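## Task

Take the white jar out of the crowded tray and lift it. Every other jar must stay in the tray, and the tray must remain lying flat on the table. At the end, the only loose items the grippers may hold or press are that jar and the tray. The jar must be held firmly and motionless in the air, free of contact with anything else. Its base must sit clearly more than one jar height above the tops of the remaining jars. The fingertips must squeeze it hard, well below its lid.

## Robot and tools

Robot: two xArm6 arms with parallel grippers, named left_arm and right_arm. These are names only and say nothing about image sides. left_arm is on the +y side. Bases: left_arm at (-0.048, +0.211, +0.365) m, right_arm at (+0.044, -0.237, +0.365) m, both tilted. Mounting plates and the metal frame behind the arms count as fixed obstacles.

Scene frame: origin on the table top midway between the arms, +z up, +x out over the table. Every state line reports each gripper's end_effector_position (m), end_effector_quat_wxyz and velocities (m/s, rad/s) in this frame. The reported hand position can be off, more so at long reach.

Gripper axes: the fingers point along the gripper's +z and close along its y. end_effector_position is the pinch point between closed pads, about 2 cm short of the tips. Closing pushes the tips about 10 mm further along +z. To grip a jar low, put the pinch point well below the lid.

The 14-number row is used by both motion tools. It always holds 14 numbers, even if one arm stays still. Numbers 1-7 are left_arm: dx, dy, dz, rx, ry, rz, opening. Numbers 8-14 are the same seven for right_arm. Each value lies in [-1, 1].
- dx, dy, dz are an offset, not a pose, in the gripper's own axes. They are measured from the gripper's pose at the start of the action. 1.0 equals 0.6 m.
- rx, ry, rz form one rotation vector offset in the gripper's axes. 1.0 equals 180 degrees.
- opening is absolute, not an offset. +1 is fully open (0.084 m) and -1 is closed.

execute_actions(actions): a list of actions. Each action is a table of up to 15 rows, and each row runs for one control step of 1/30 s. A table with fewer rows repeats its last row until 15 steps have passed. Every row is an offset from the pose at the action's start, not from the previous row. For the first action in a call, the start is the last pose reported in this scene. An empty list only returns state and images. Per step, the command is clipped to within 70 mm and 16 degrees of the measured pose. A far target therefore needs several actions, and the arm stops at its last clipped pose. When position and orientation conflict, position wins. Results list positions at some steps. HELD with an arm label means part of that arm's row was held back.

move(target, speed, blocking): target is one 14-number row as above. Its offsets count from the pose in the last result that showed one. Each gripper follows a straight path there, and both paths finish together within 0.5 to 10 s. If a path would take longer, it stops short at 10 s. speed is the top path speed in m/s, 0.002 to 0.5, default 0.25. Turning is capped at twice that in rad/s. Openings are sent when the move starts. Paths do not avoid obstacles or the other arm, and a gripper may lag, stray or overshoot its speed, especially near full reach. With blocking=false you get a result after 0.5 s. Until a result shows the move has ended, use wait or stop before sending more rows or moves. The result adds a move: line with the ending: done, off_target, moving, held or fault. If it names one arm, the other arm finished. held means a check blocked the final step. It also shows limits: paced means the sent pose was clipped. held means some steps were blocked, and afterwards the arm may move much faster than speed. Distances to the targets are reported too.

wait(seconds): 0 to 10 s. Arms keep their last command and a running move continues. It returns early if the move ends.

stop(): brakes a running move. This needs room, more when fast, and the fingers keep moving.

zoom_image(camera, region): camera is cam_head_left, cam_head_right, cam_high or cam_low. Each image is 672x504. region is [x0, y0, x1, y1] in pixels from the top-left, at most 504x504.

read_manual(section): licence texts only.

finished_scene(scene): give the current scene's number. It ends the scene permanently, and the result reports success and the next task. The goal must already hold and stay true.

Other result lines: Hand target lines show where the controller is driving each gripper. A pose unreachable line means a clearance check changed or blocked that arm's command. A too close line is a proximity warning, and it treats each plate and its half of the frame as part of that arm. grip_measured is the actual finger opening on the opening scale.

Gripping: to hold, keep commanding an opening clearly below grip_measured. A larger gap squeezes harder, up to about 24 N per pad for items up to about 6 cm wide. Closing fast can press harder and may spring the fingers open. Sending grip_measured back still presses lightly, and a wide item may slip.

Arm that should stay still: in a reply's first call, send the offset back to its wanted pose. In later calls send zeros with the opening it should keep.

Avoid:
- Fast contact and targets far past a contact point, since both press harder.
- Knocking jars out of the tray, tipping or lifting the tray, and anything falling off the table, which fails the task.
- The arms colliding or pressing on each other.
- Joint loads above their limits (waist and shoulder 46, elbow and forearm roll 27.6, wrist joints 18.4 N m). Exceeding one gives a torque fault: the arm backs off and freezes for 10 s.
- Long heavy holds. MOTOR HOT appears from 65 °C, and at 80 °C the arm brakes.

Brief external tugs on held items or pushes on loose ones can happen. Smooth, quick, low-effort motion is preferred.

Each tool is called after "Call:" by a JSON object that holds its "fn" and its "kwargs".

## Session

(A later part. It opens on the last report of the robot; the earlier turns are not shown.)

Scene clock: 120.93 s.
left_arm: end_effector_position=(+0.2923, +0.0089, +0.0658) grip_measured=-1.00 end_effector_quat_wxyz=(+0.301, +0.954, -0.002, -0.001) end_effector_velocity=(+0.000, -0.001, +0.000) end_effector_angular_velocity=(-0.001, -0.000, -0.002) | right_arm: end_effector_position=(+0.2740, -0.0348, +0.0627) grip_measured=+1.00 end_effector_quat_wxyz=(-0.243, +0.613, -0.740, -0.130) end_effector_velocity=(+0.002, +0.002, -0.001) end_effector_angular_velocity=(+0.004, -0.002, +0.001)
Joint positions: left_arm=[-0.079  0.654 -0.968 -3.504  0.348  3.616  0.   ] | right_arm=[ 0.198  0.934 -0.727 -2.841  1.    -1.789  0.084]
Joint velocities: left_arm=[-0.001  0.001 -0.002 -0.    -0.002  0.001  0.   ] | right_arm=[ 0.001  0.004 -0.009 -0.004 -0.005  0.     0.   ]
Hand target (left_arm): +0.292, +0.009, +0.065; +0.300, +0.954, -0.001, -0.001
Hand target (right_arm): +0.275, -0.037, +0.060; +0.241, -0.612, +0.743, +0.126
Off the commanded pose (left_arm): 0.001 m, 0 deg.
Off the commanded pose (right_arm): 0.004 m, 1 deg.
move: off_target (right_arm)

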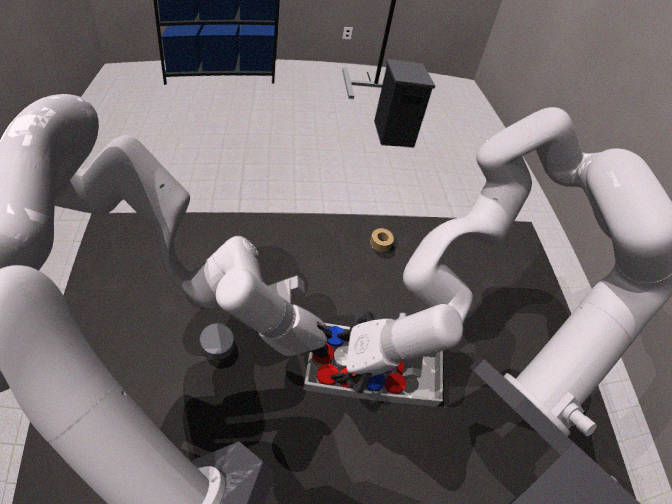

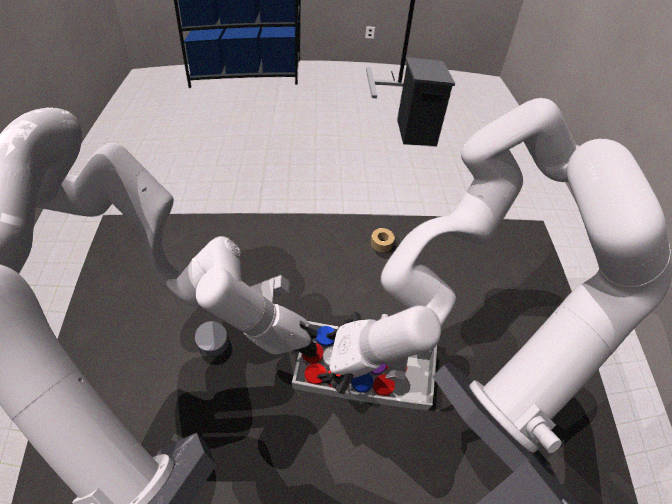

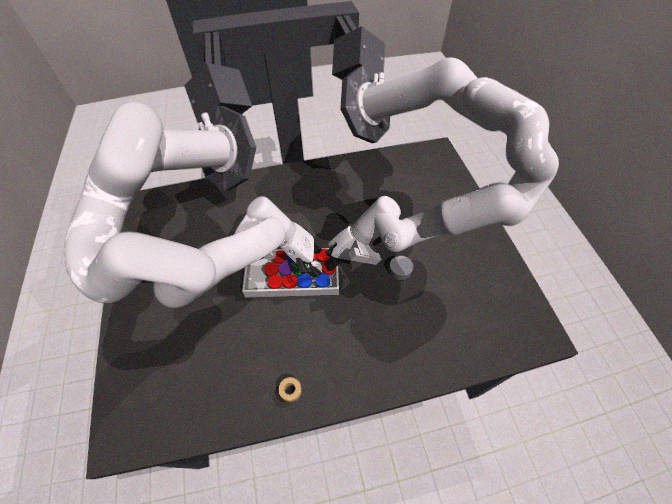

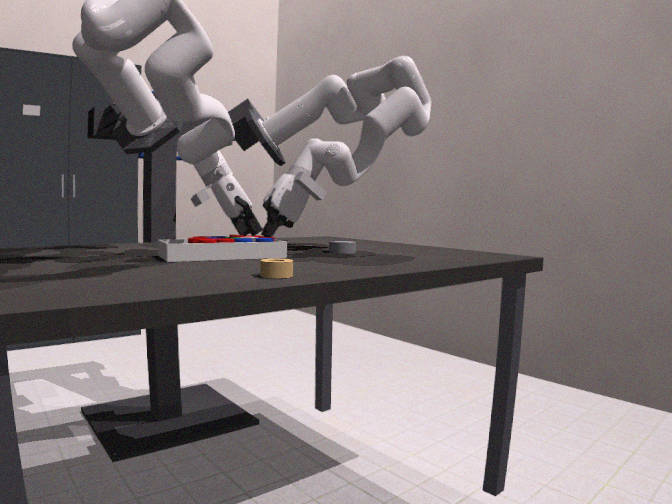

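Wedged in. Slightly further out and deeper, then push along.

Call:
{"fn": "move", "kwargs": {"target": [0,0,0,0,0,0,-1,0,0.007,0.003,0,0,0,1], "speed": 0.01}}

Call:
{"fn": "move", "kwargs": {"target": [0,0,0,0,0,0,-1,0.022,-0.002,-0.009,0,0,0,1], "speed": 0.012}}

Call:
{"fn": "zoom_image", "kwargs": {"camera": "cam_head_left", "region": [290,330,390,410]}}

Call:
{"fn": "zoom_image", "kwargs": {"camera": "cam_high", "region": [230,230,360,310]}}

Scene clock: 124.83 s.
left_arm: end_effector_position=(+0.2920, +0.0089, +0.0658) grip_measured=-1.00 end_effector_quat_wxyz=(+0.301, +0.954, -0.002, -0.002) end_effector_velocity=(+0.000, -0.000, +0.000) end_effector_angular_velocity=(-0.000, -0.001, -0.000) | right_arm: end_effector_position=(+0.2731, -0.0344, +0.0585) grip_measured=+1.00 end_effector_quat_wxyz=(-0.243, +0.611, -0.743, -0.126) end_effector_velocity=(-0.003, +0.005, +0.007) end_effector_angular_velocity=(+0.019, -0.006, +0.022)
Joint positions: left_arm=[-0.078  0.654 -0.968 -3.504  0.348  3.616  0.   ] | right_arm=[ 0.192  0.95  -0.736 -2.842  1.014 -1.786  0.084]
Joint velocities: left_arm=[-0.  0. -0.  0.  0.  0.  0.] | right_arm=[ 0.015 -0.002  0.008 -0.012 -0.007  0.001 -0.   ]
Hand target (left_arm): +0.292, +0.009, +0.066; +0.301, +0.954, -0.002, -0.001
Hand target (right_arm): +0.270, -0.033, +0.061; +0.243, -0.613, +0.740, +0.130
Off the commanded pose (left_arm): 0.000 m, 0 deg.
Off the commanded pose (right_arm): 0.004 m, 1 deg.
move: off_target (right_arm)

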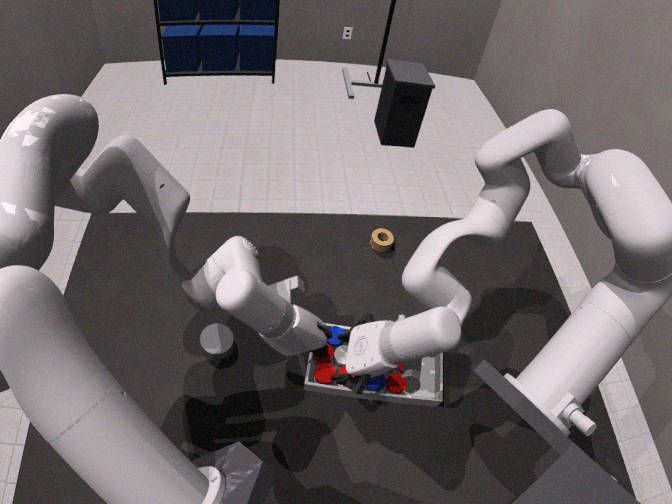

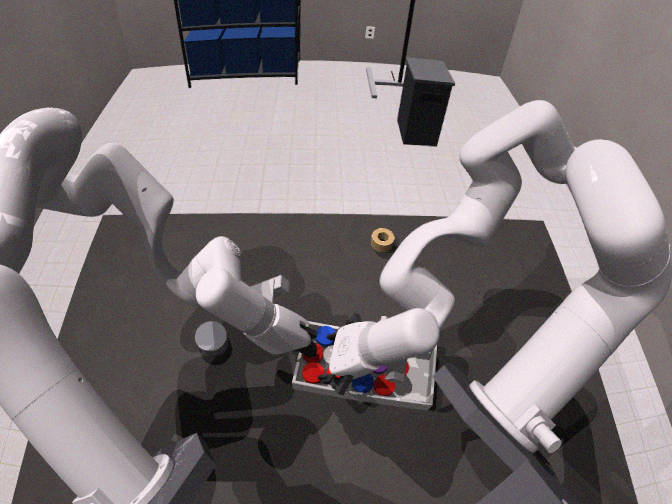

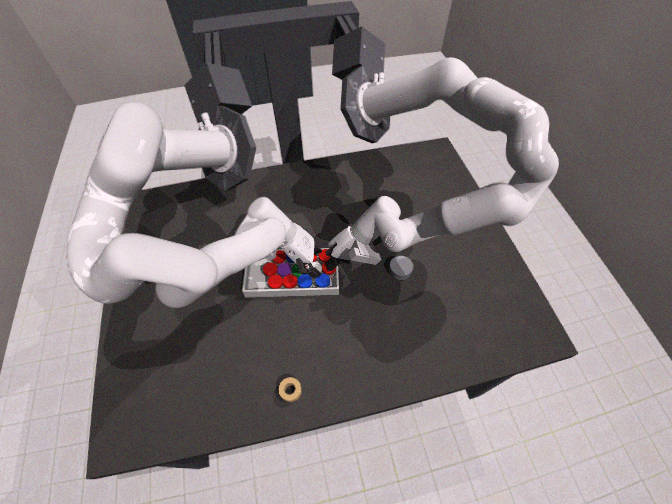

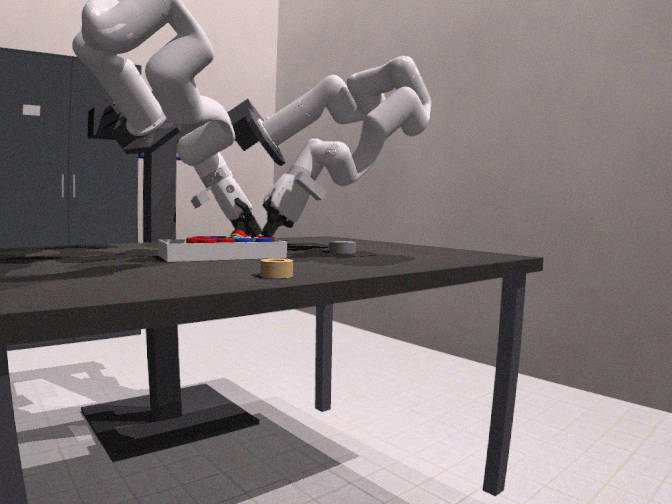

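Scene clock: 126.23 s.
left_arm: end_effector_position=(+0.2920, +0.0088, +0.0658) grip_measured=-1.00 end_effector_quat_wxyz=(+0.301, +0.954, -0.002, -0.002) end_effector_velocity=(+0.001, +0.001, -0.000) end_effector_angular_velocity=(+0.001, -0.001, +0.001) | right_arm: end_effector_position=(+0.2705, -0.0480, +0.0570) grip_measured=+1.00 end_effector_quat_wxyz=(-0.243, +0.612, -0.742, -0.127) end_effector_velocity=(+0.001, -0.001, -0.001) end_effector_angular_velocity=(+0.001, -0.001, -0.001)
Joint positions: left_arm=[-0.078  0.654 -0.968 -3.504  0.348  3.616  0.   ] | right_arm=[ 0.147  0.922 -0.704 -2.882  1.019 -1.797  0.084]
Joint velocities: left_arm=[ 0.001 -0.001 -0.001  0.     0.     0.001  0.   ] | right_arm=[-0.005 -0.002  0.    -0.005 -0.001 -0.     0.   ]
Hand target (left_arm): +0.292, +0.009, +0.066; +0.301, +0.954, -0.002, -0.002
Hand target (right_arm): +0.271, -0.048, +0.056; +0.243, -0.611, +0.743, +0.126
Off the commanded pose (left_arm): 0.000 m, 0 deg.
Off the commanded pose (right_arm): 0.001 m, 0 deg.
move: done

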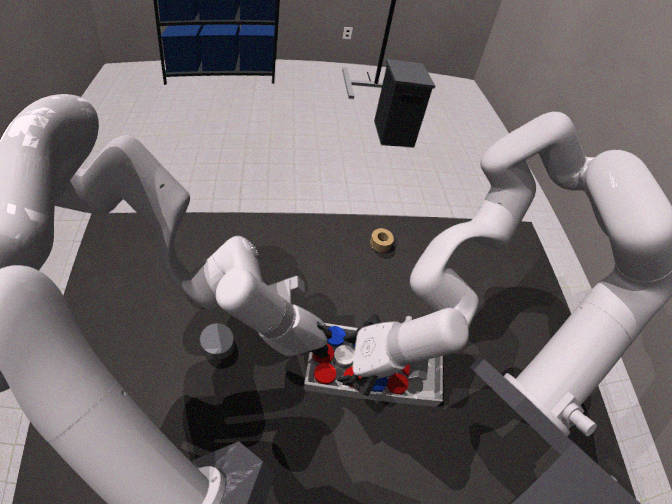

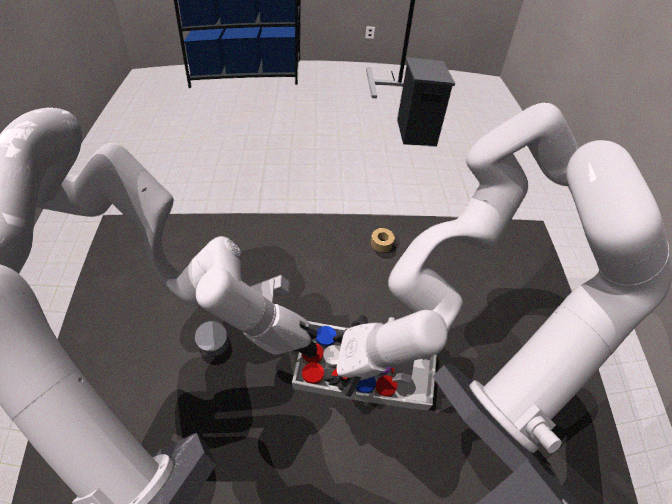

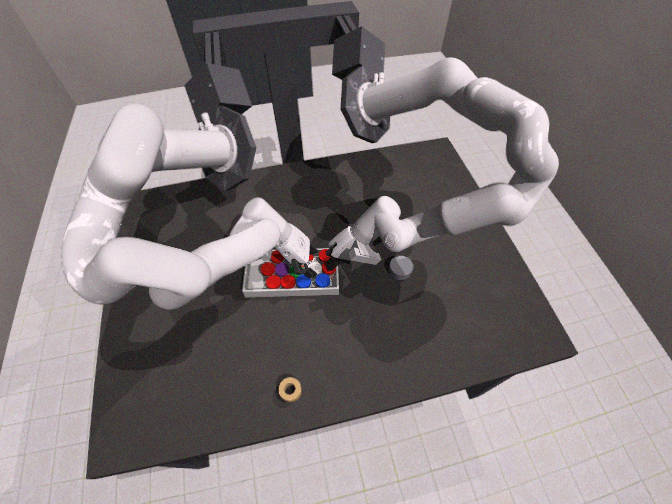

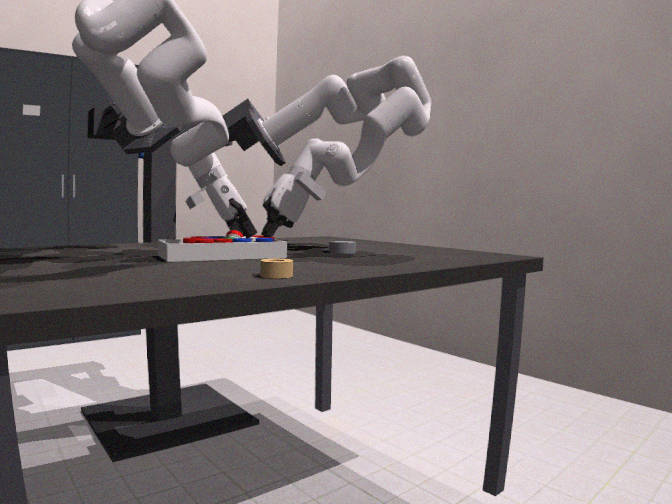

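Region (290, 330, 390, 410) of cam_head_left's 672x504 image, scaled by 5.040, with more detail than that image has; it fills the top 403 rows of this view, and the rest is white.

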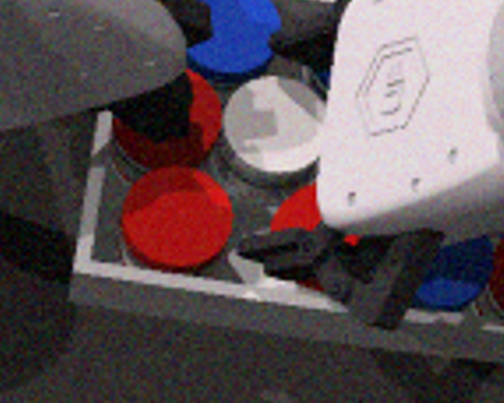

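Region (230, 230, 360, 310) of cam_high's 672x504 image, scaled by 3.877, with more detail than that image has; it fills the top 310 rows of this view, and the rest is white.

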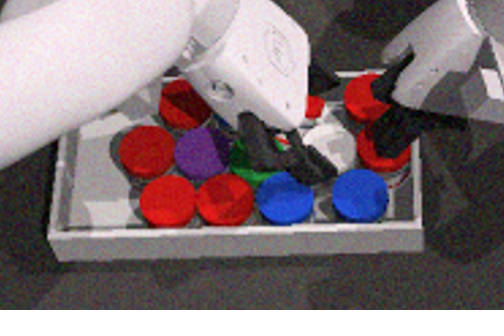

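Call:
{"fn": "move", "kwargs": {"target": [0,0,0,0,0,0,-1,-0.009,0,-0.016,0,0,0,1], "speed": 0.02}}

Call:
{"fn": "move", "kwargs": {"target": [0,0,0,0,0,0,-1,-0.003,-0.02,0.007,-0.024,0,0.014,1], "speed": 0.06}}

Call:
{"fn": "zoom_image", "kwargs": {"camera": "cam_head_left", "region": [290,330,390,410]}}

Call:
{"fn": "zoom_image", "kwargs": {"camera": "cam_low", "region": [200,190,310,270]}}

Scene clock: 134.77 s.
left_arm: end_effector_position=(+0.2920, +0.0088, +0.0659) grip_measured=-1.00 end_effector_quat_wxyz=(+0.301, +0.954, -0.002, -0.002) end_effector_velocity=(-0.000, +0.001, -0.000) end_effector_angular_velocity=(+0.001, +0.000, -0.001) | right_arm: end_effector_position=(+0.2695, -0.0481, +0.0677) grip_measured=+1.00 end_effector_quat_wxyz=(-0.243, +0.612, -0.742, -0.127) end_effector_velocity=(-0.002, +0.000, +0.002) end_effector_angular_velocity=(+0.001, +0.002, +0.003)
Joint positions: left_arm=[-0.078  0.654 -0.968 -3.504  0.347  3.616  0.   ] | right_arm=[ 0.179  0.901 -0.675 -2.856  1.025 -1.786  0.084]
Joint velocities: left_arm=[ 0.001 -0.     0.001 -0.    -0.     0.002  0.   ] | right_arm=[ 0.004 -0.001  0.004  0.003 -0.001  0.001 -0.   ]
Hand target (left_arm): +0.292, +0.009, +0.066; +0.301, +0.954, -0.002, -0.002
Hand target (right_arm): +0.269, -0.048, +0.068; +0.243, -0.612, +0.742, +0.127
Off the commanded pose (left_arm): 0.000 m, 0 deg.
Off the commanded pose (right_arm): 0.000 m, 0 deg.
move: done

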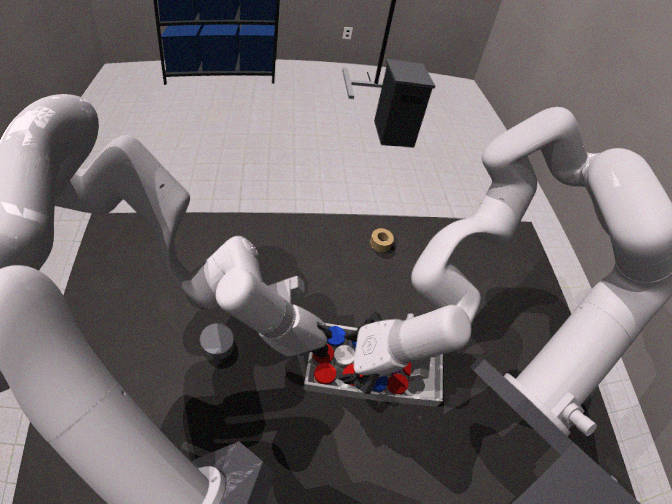

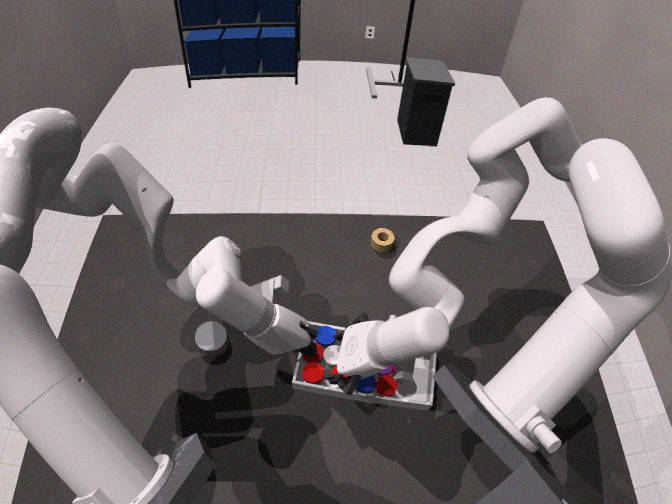

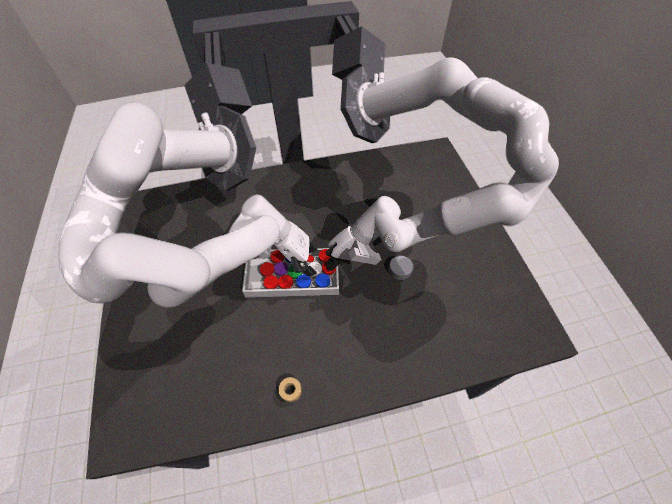

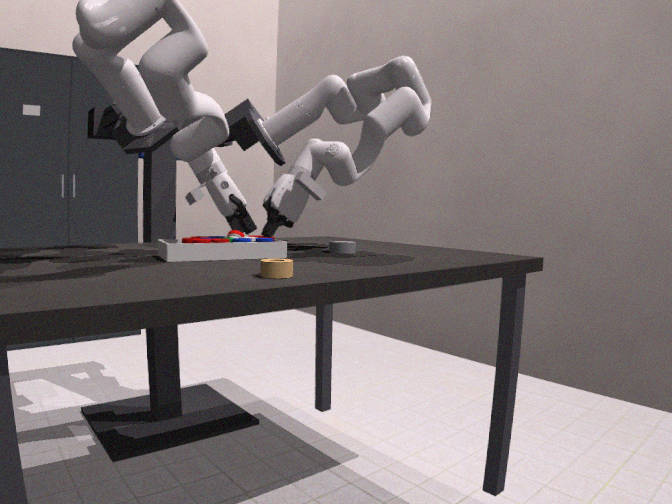

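Scene clock: 135.77 s.
left_arm: end_effector_position=(+0.2919, +0.0088, +0.0659) grip_measured=-1.00 end_effector_quat_wxyz=(+0.301, +0.954, -0.002, -0.002) end_effector_velocity=(-0.000, -0.000, +0.000) end_effector_angular_velocity=(-0.000, -0.000, -0.000) | right_arm: end_effector_position=(+0.2820, -0.0473, +0.0664) grip_measured=+1.00 end_effector_quat_wxyz=(-0.217, +0.604, -0.750, -0.159) end_effector_velocity=(-0.001, +0.000, +0.000) end_effector_angular_velocity=(+0.003, +0.015, +0.005)
Joint positions: left_arm=[-0.078  0.654 -0.968 -3.504  0.347  3.616  0.   ] | right_arm=[ 0.169  0.853 -0.726 -2.823  0.859 -1.793  0.084]
Joint velocities: left_arm=[-0.    -0.001  0.001  0.    -0.    -0.     0.   ] | right_arm=[-0.002 -0.002 -0.006  0.006 -0.022 -0.004  0.   ]
Hand target (left_arm): +0.292, +0.009, +0.066; +0.301, +0.954, -0.002, -0.002
Hand target (right_arm): +0.282, -0.047, +0.066; +0.217, -0.604, +0.750, +0.160
Off the commanded pose (left_arm): 0.000 m, 0 deg.
Off the commanded pose (right_arm): 0.000 m, 0 deg.
move: done

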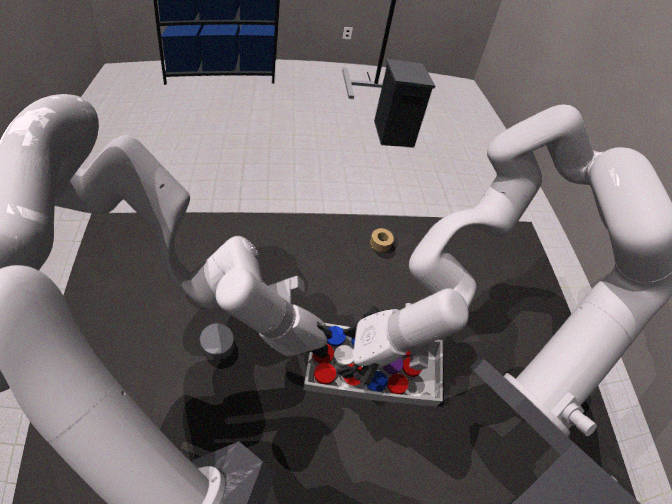

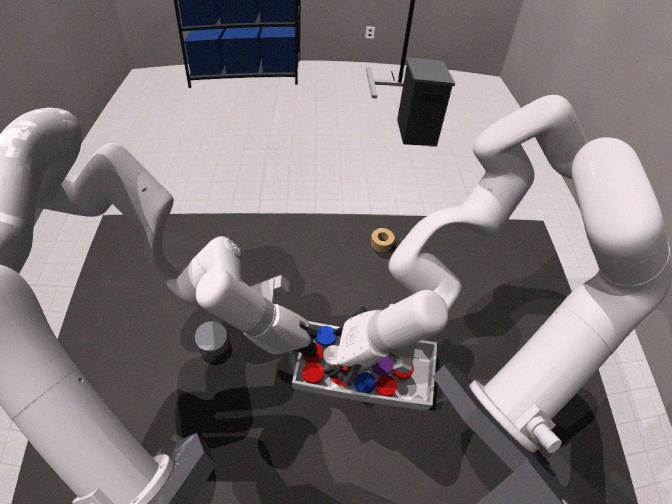

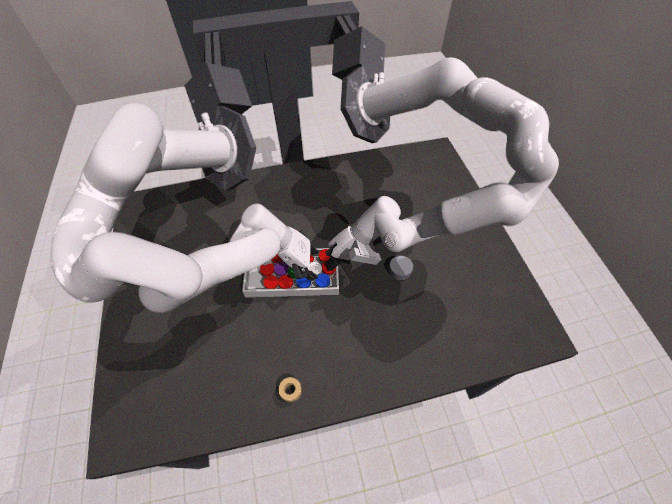

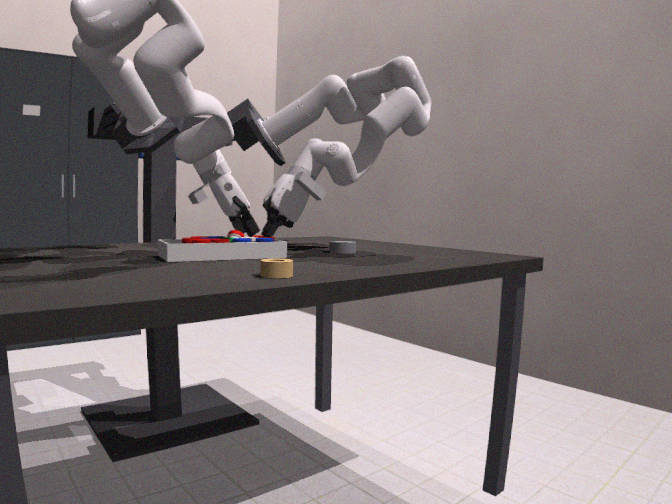

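Region (290, 330, 390, 410) of cam_head_left's 672x504 image, scaled by 5.040, with more detail than that image has; it fills the top 403 rows of this view, and the rest is white.

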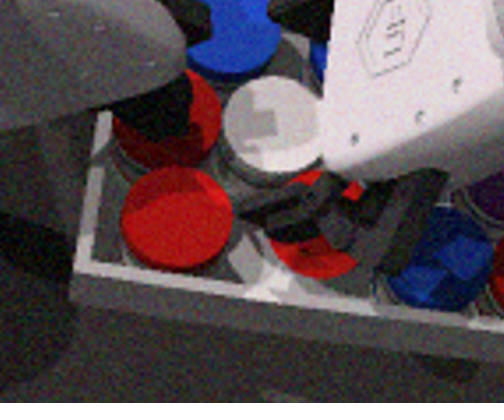

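Region (200, 190, 310, 270) of cam_low's 672x504 image, scaled by 4.582, with more detail than that image has; it fills the top 367 rows of this view, and the rest is white.

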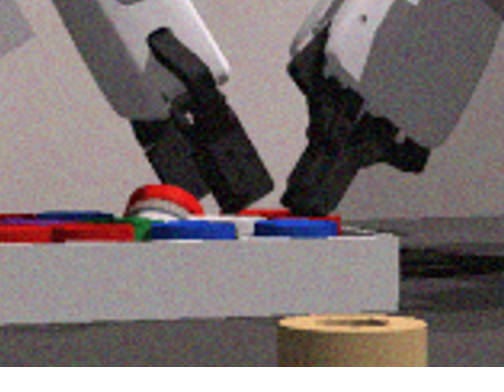

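Call:
{"fn": "move", "kwargs": {"target": [0,0,0,0,0,0,-1,0.001,0,0.017,0,0,0,1], "speed": 0.015}}

Call:
{"fn": "move", "kwargs": {"target": [0,-0.001,0.001,0,0,0,-1,0.039,-0.003,-0.016,0,0,0,1], "speed": 0.015}}

Call:
{"fn": "zoom_image", "kwargs": {"camera": "cam_head_left", "region": [280,300,460,420]}}

Call:
{"fn": "zoom_image", "kwargs": {"camera": "cam_high", "region": [230,230,360,310]}}

Scene clock: 142.30 s.
left_arm: end_effector_position=(+0.2919, +0.0088, +0.0659) grip_measured=-1.00 end_effector_quat_wxyz=(+0.301, +0.954, -0.002, -0.002) end_effector_velocity=(+0.001, -0.000, +0.000) end_effector_angular_velocity=(-0.000, -0.003, -0.000) | right_arm: end_effector_position=(+0.2829, -0.0421, +0.0584) grip_measured=+1.00 end_effector_quat_wxyz=(-0.218, +0.605, -0.749, -0.160) end_effector_velocity=(+0.001, -0.000, -0.003) end_effector_angular_velocity=(-0.004, +0.002, -0.006)
Joint positions: left_arm=[-0.078  0.654 -0.968 -3.504  0.347  3.616  0.   ] | right_arm=[ 0.159  0.882 -0.76  -2.833  0.853 -1.798  0.084]
Joint velocities: left_arm=[-0.    -0.001 -0.001  0.001  0.     0.     0.   ] | right_arm=[-0.005  0.006 -0.009  0.001  0.     0.     0.   ]
Hand target (left_arm): +0.292, +0.009, +0.066; +0.301, +0.954, -0.002, -0.002
Hand target (right_arm): +0.283, -0.043, +0.057; +0.217, -0.604, +0.750, +0.159
Off the commanded pose (left_arm): 0.000 m, 0 deg.
Off the commanded pose (right_arm): 0.001 m, 0 deg.
move: done

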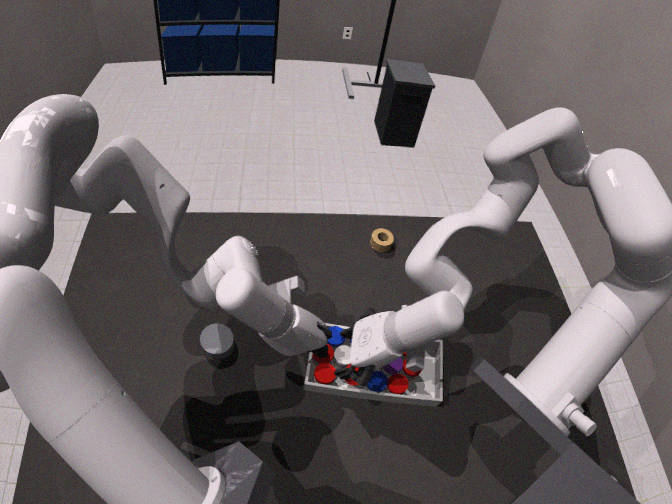

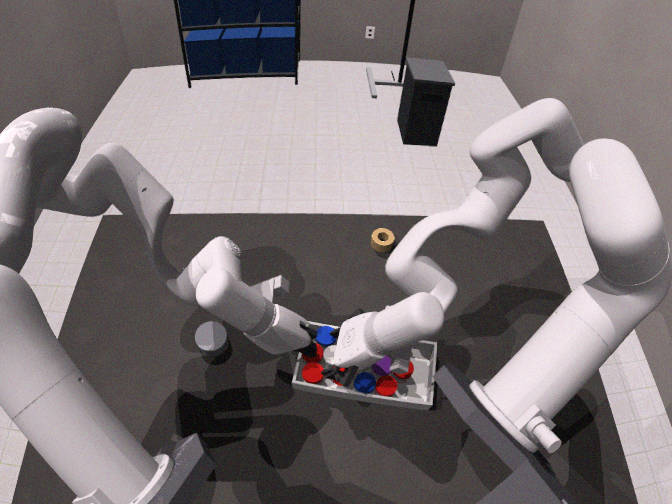

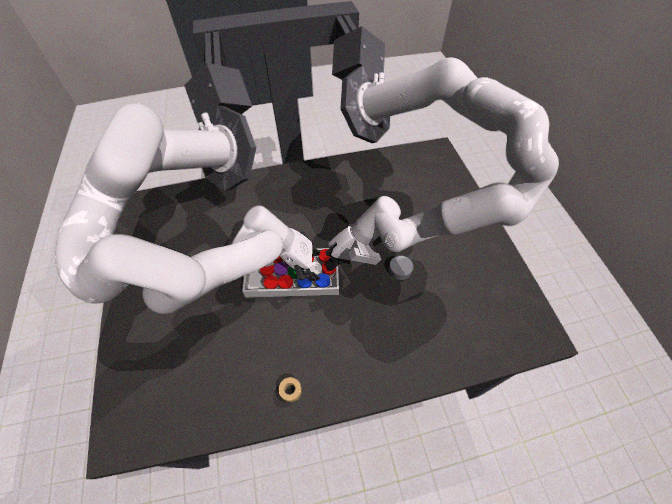

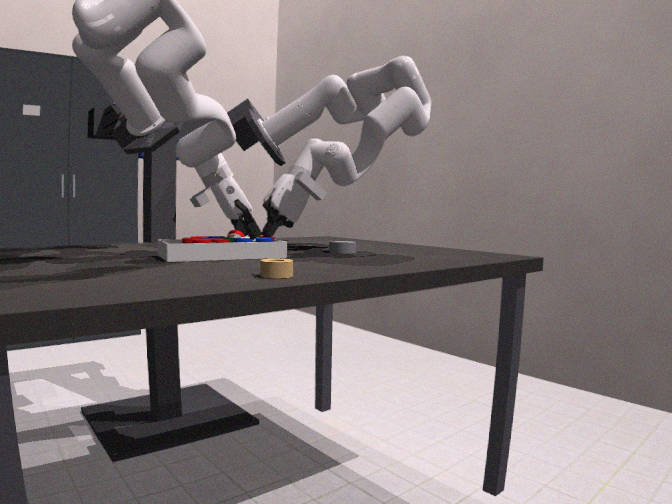

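Scene clock: 144.20 s.
left_arm: end_effector_position=(+0.2918, +0.0087, +0.0656) grip_measured=-1.00 end_effector_quat_wxyz=(+0.301, +0.953, -0.002, -0.003) end_effector_velocity=(+0.000, -0.000, +0.000) end_effector_angular_velocity=(-0.001, -0.001, -0.001) | right_arm: end_effector_position=(+0.2795, -0.0642, +0.0569) grip_measured=+1.00 end_effector_quat_wxyz=(-0.222, +0.609, -0.745, -0.162) end_effector_velocity=(-0.002, -0.002, +0.001) end_effector_angular_velocity=(+0.003, +0.003, +0.005)
Joint positions: left_arm=[-0.078  0.656 -0.97  -3.501  0.345  3.615  0.   ] | right_arm=[ 0.091  0.832 -0.709 -2.905  0.854 -1.812  0.084]
Joint velocities: left_arm=[-0.001  0.    -0.     0.001 -0.    -0.     0.   ] | right_arm=[-0.006 -0.005  0.008 -0.008 -0.004 -0.002  0.   ]
Hand target (left_arm): +0.292, +0.009, +0.065; +0.301, +0.954, -0.002, -0.002
Hand target (right_arm): +0.279, -0.067, +0.055; +0.218, -0.605, +0.749, +0.160
Off the commanded pose (left_arm): 0.001 m, 0 deg.
Off the commanded pose (right_arm): 0.004 m, 1 deg.
move: off_target (right_arm)

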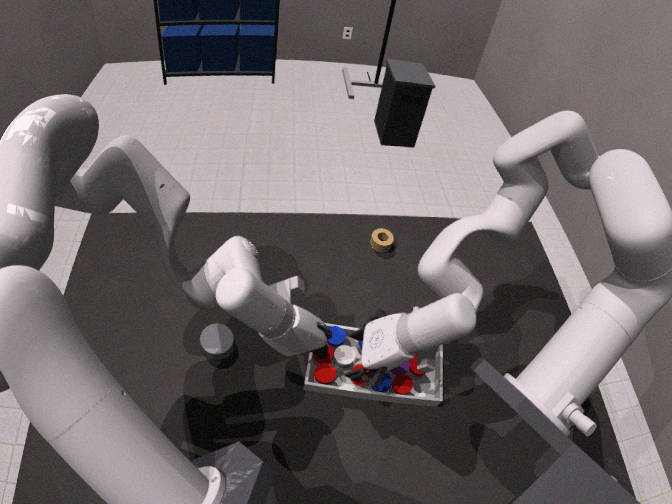

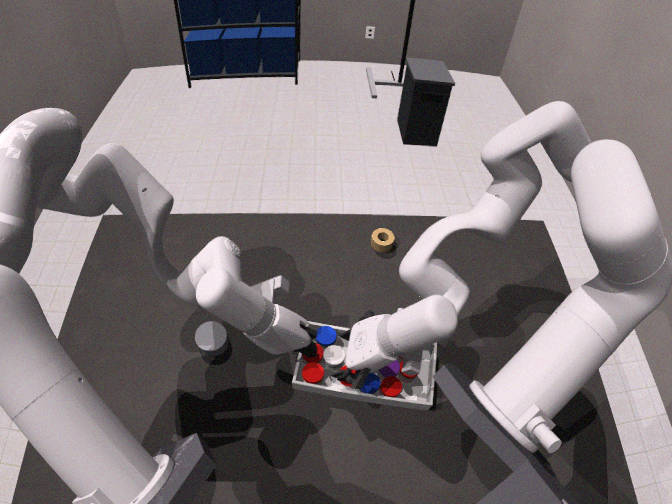

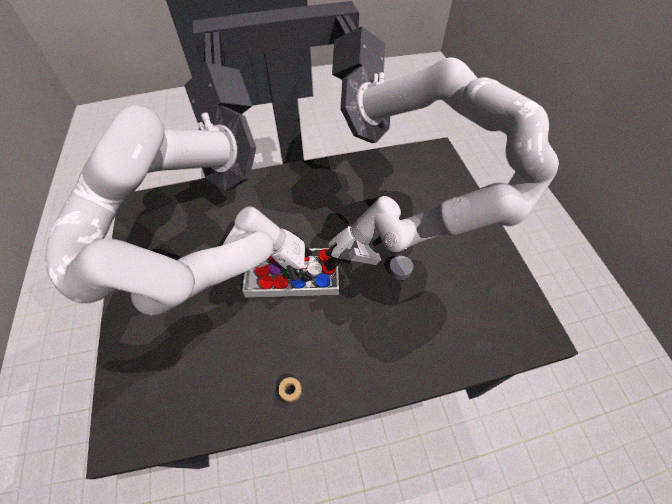

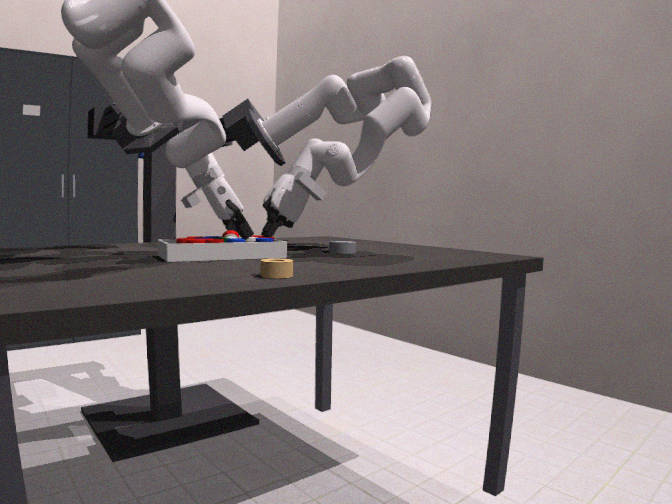

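Region (280, 300, 460, 420) of cam_head_left's 672x504 image, scaled by 2.800, with more detail than that image has.

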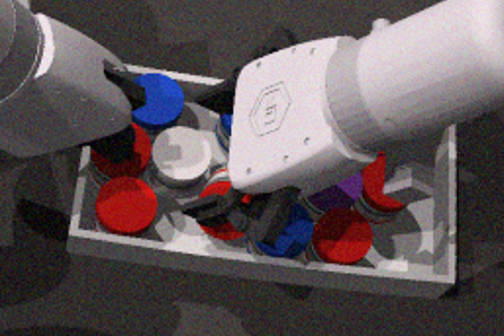

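Region (230, 230, 360, 310) of cam_high's 672x504 image, scaled by 3.877, with more detail than that image has; it fills the top 310 rows of this view, and the rest is white.

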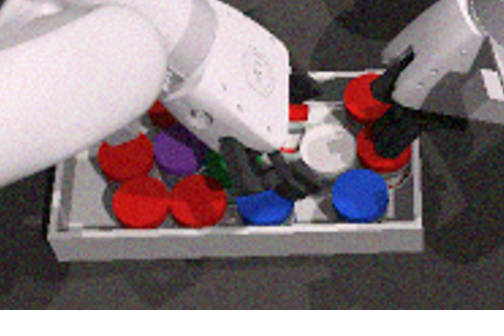

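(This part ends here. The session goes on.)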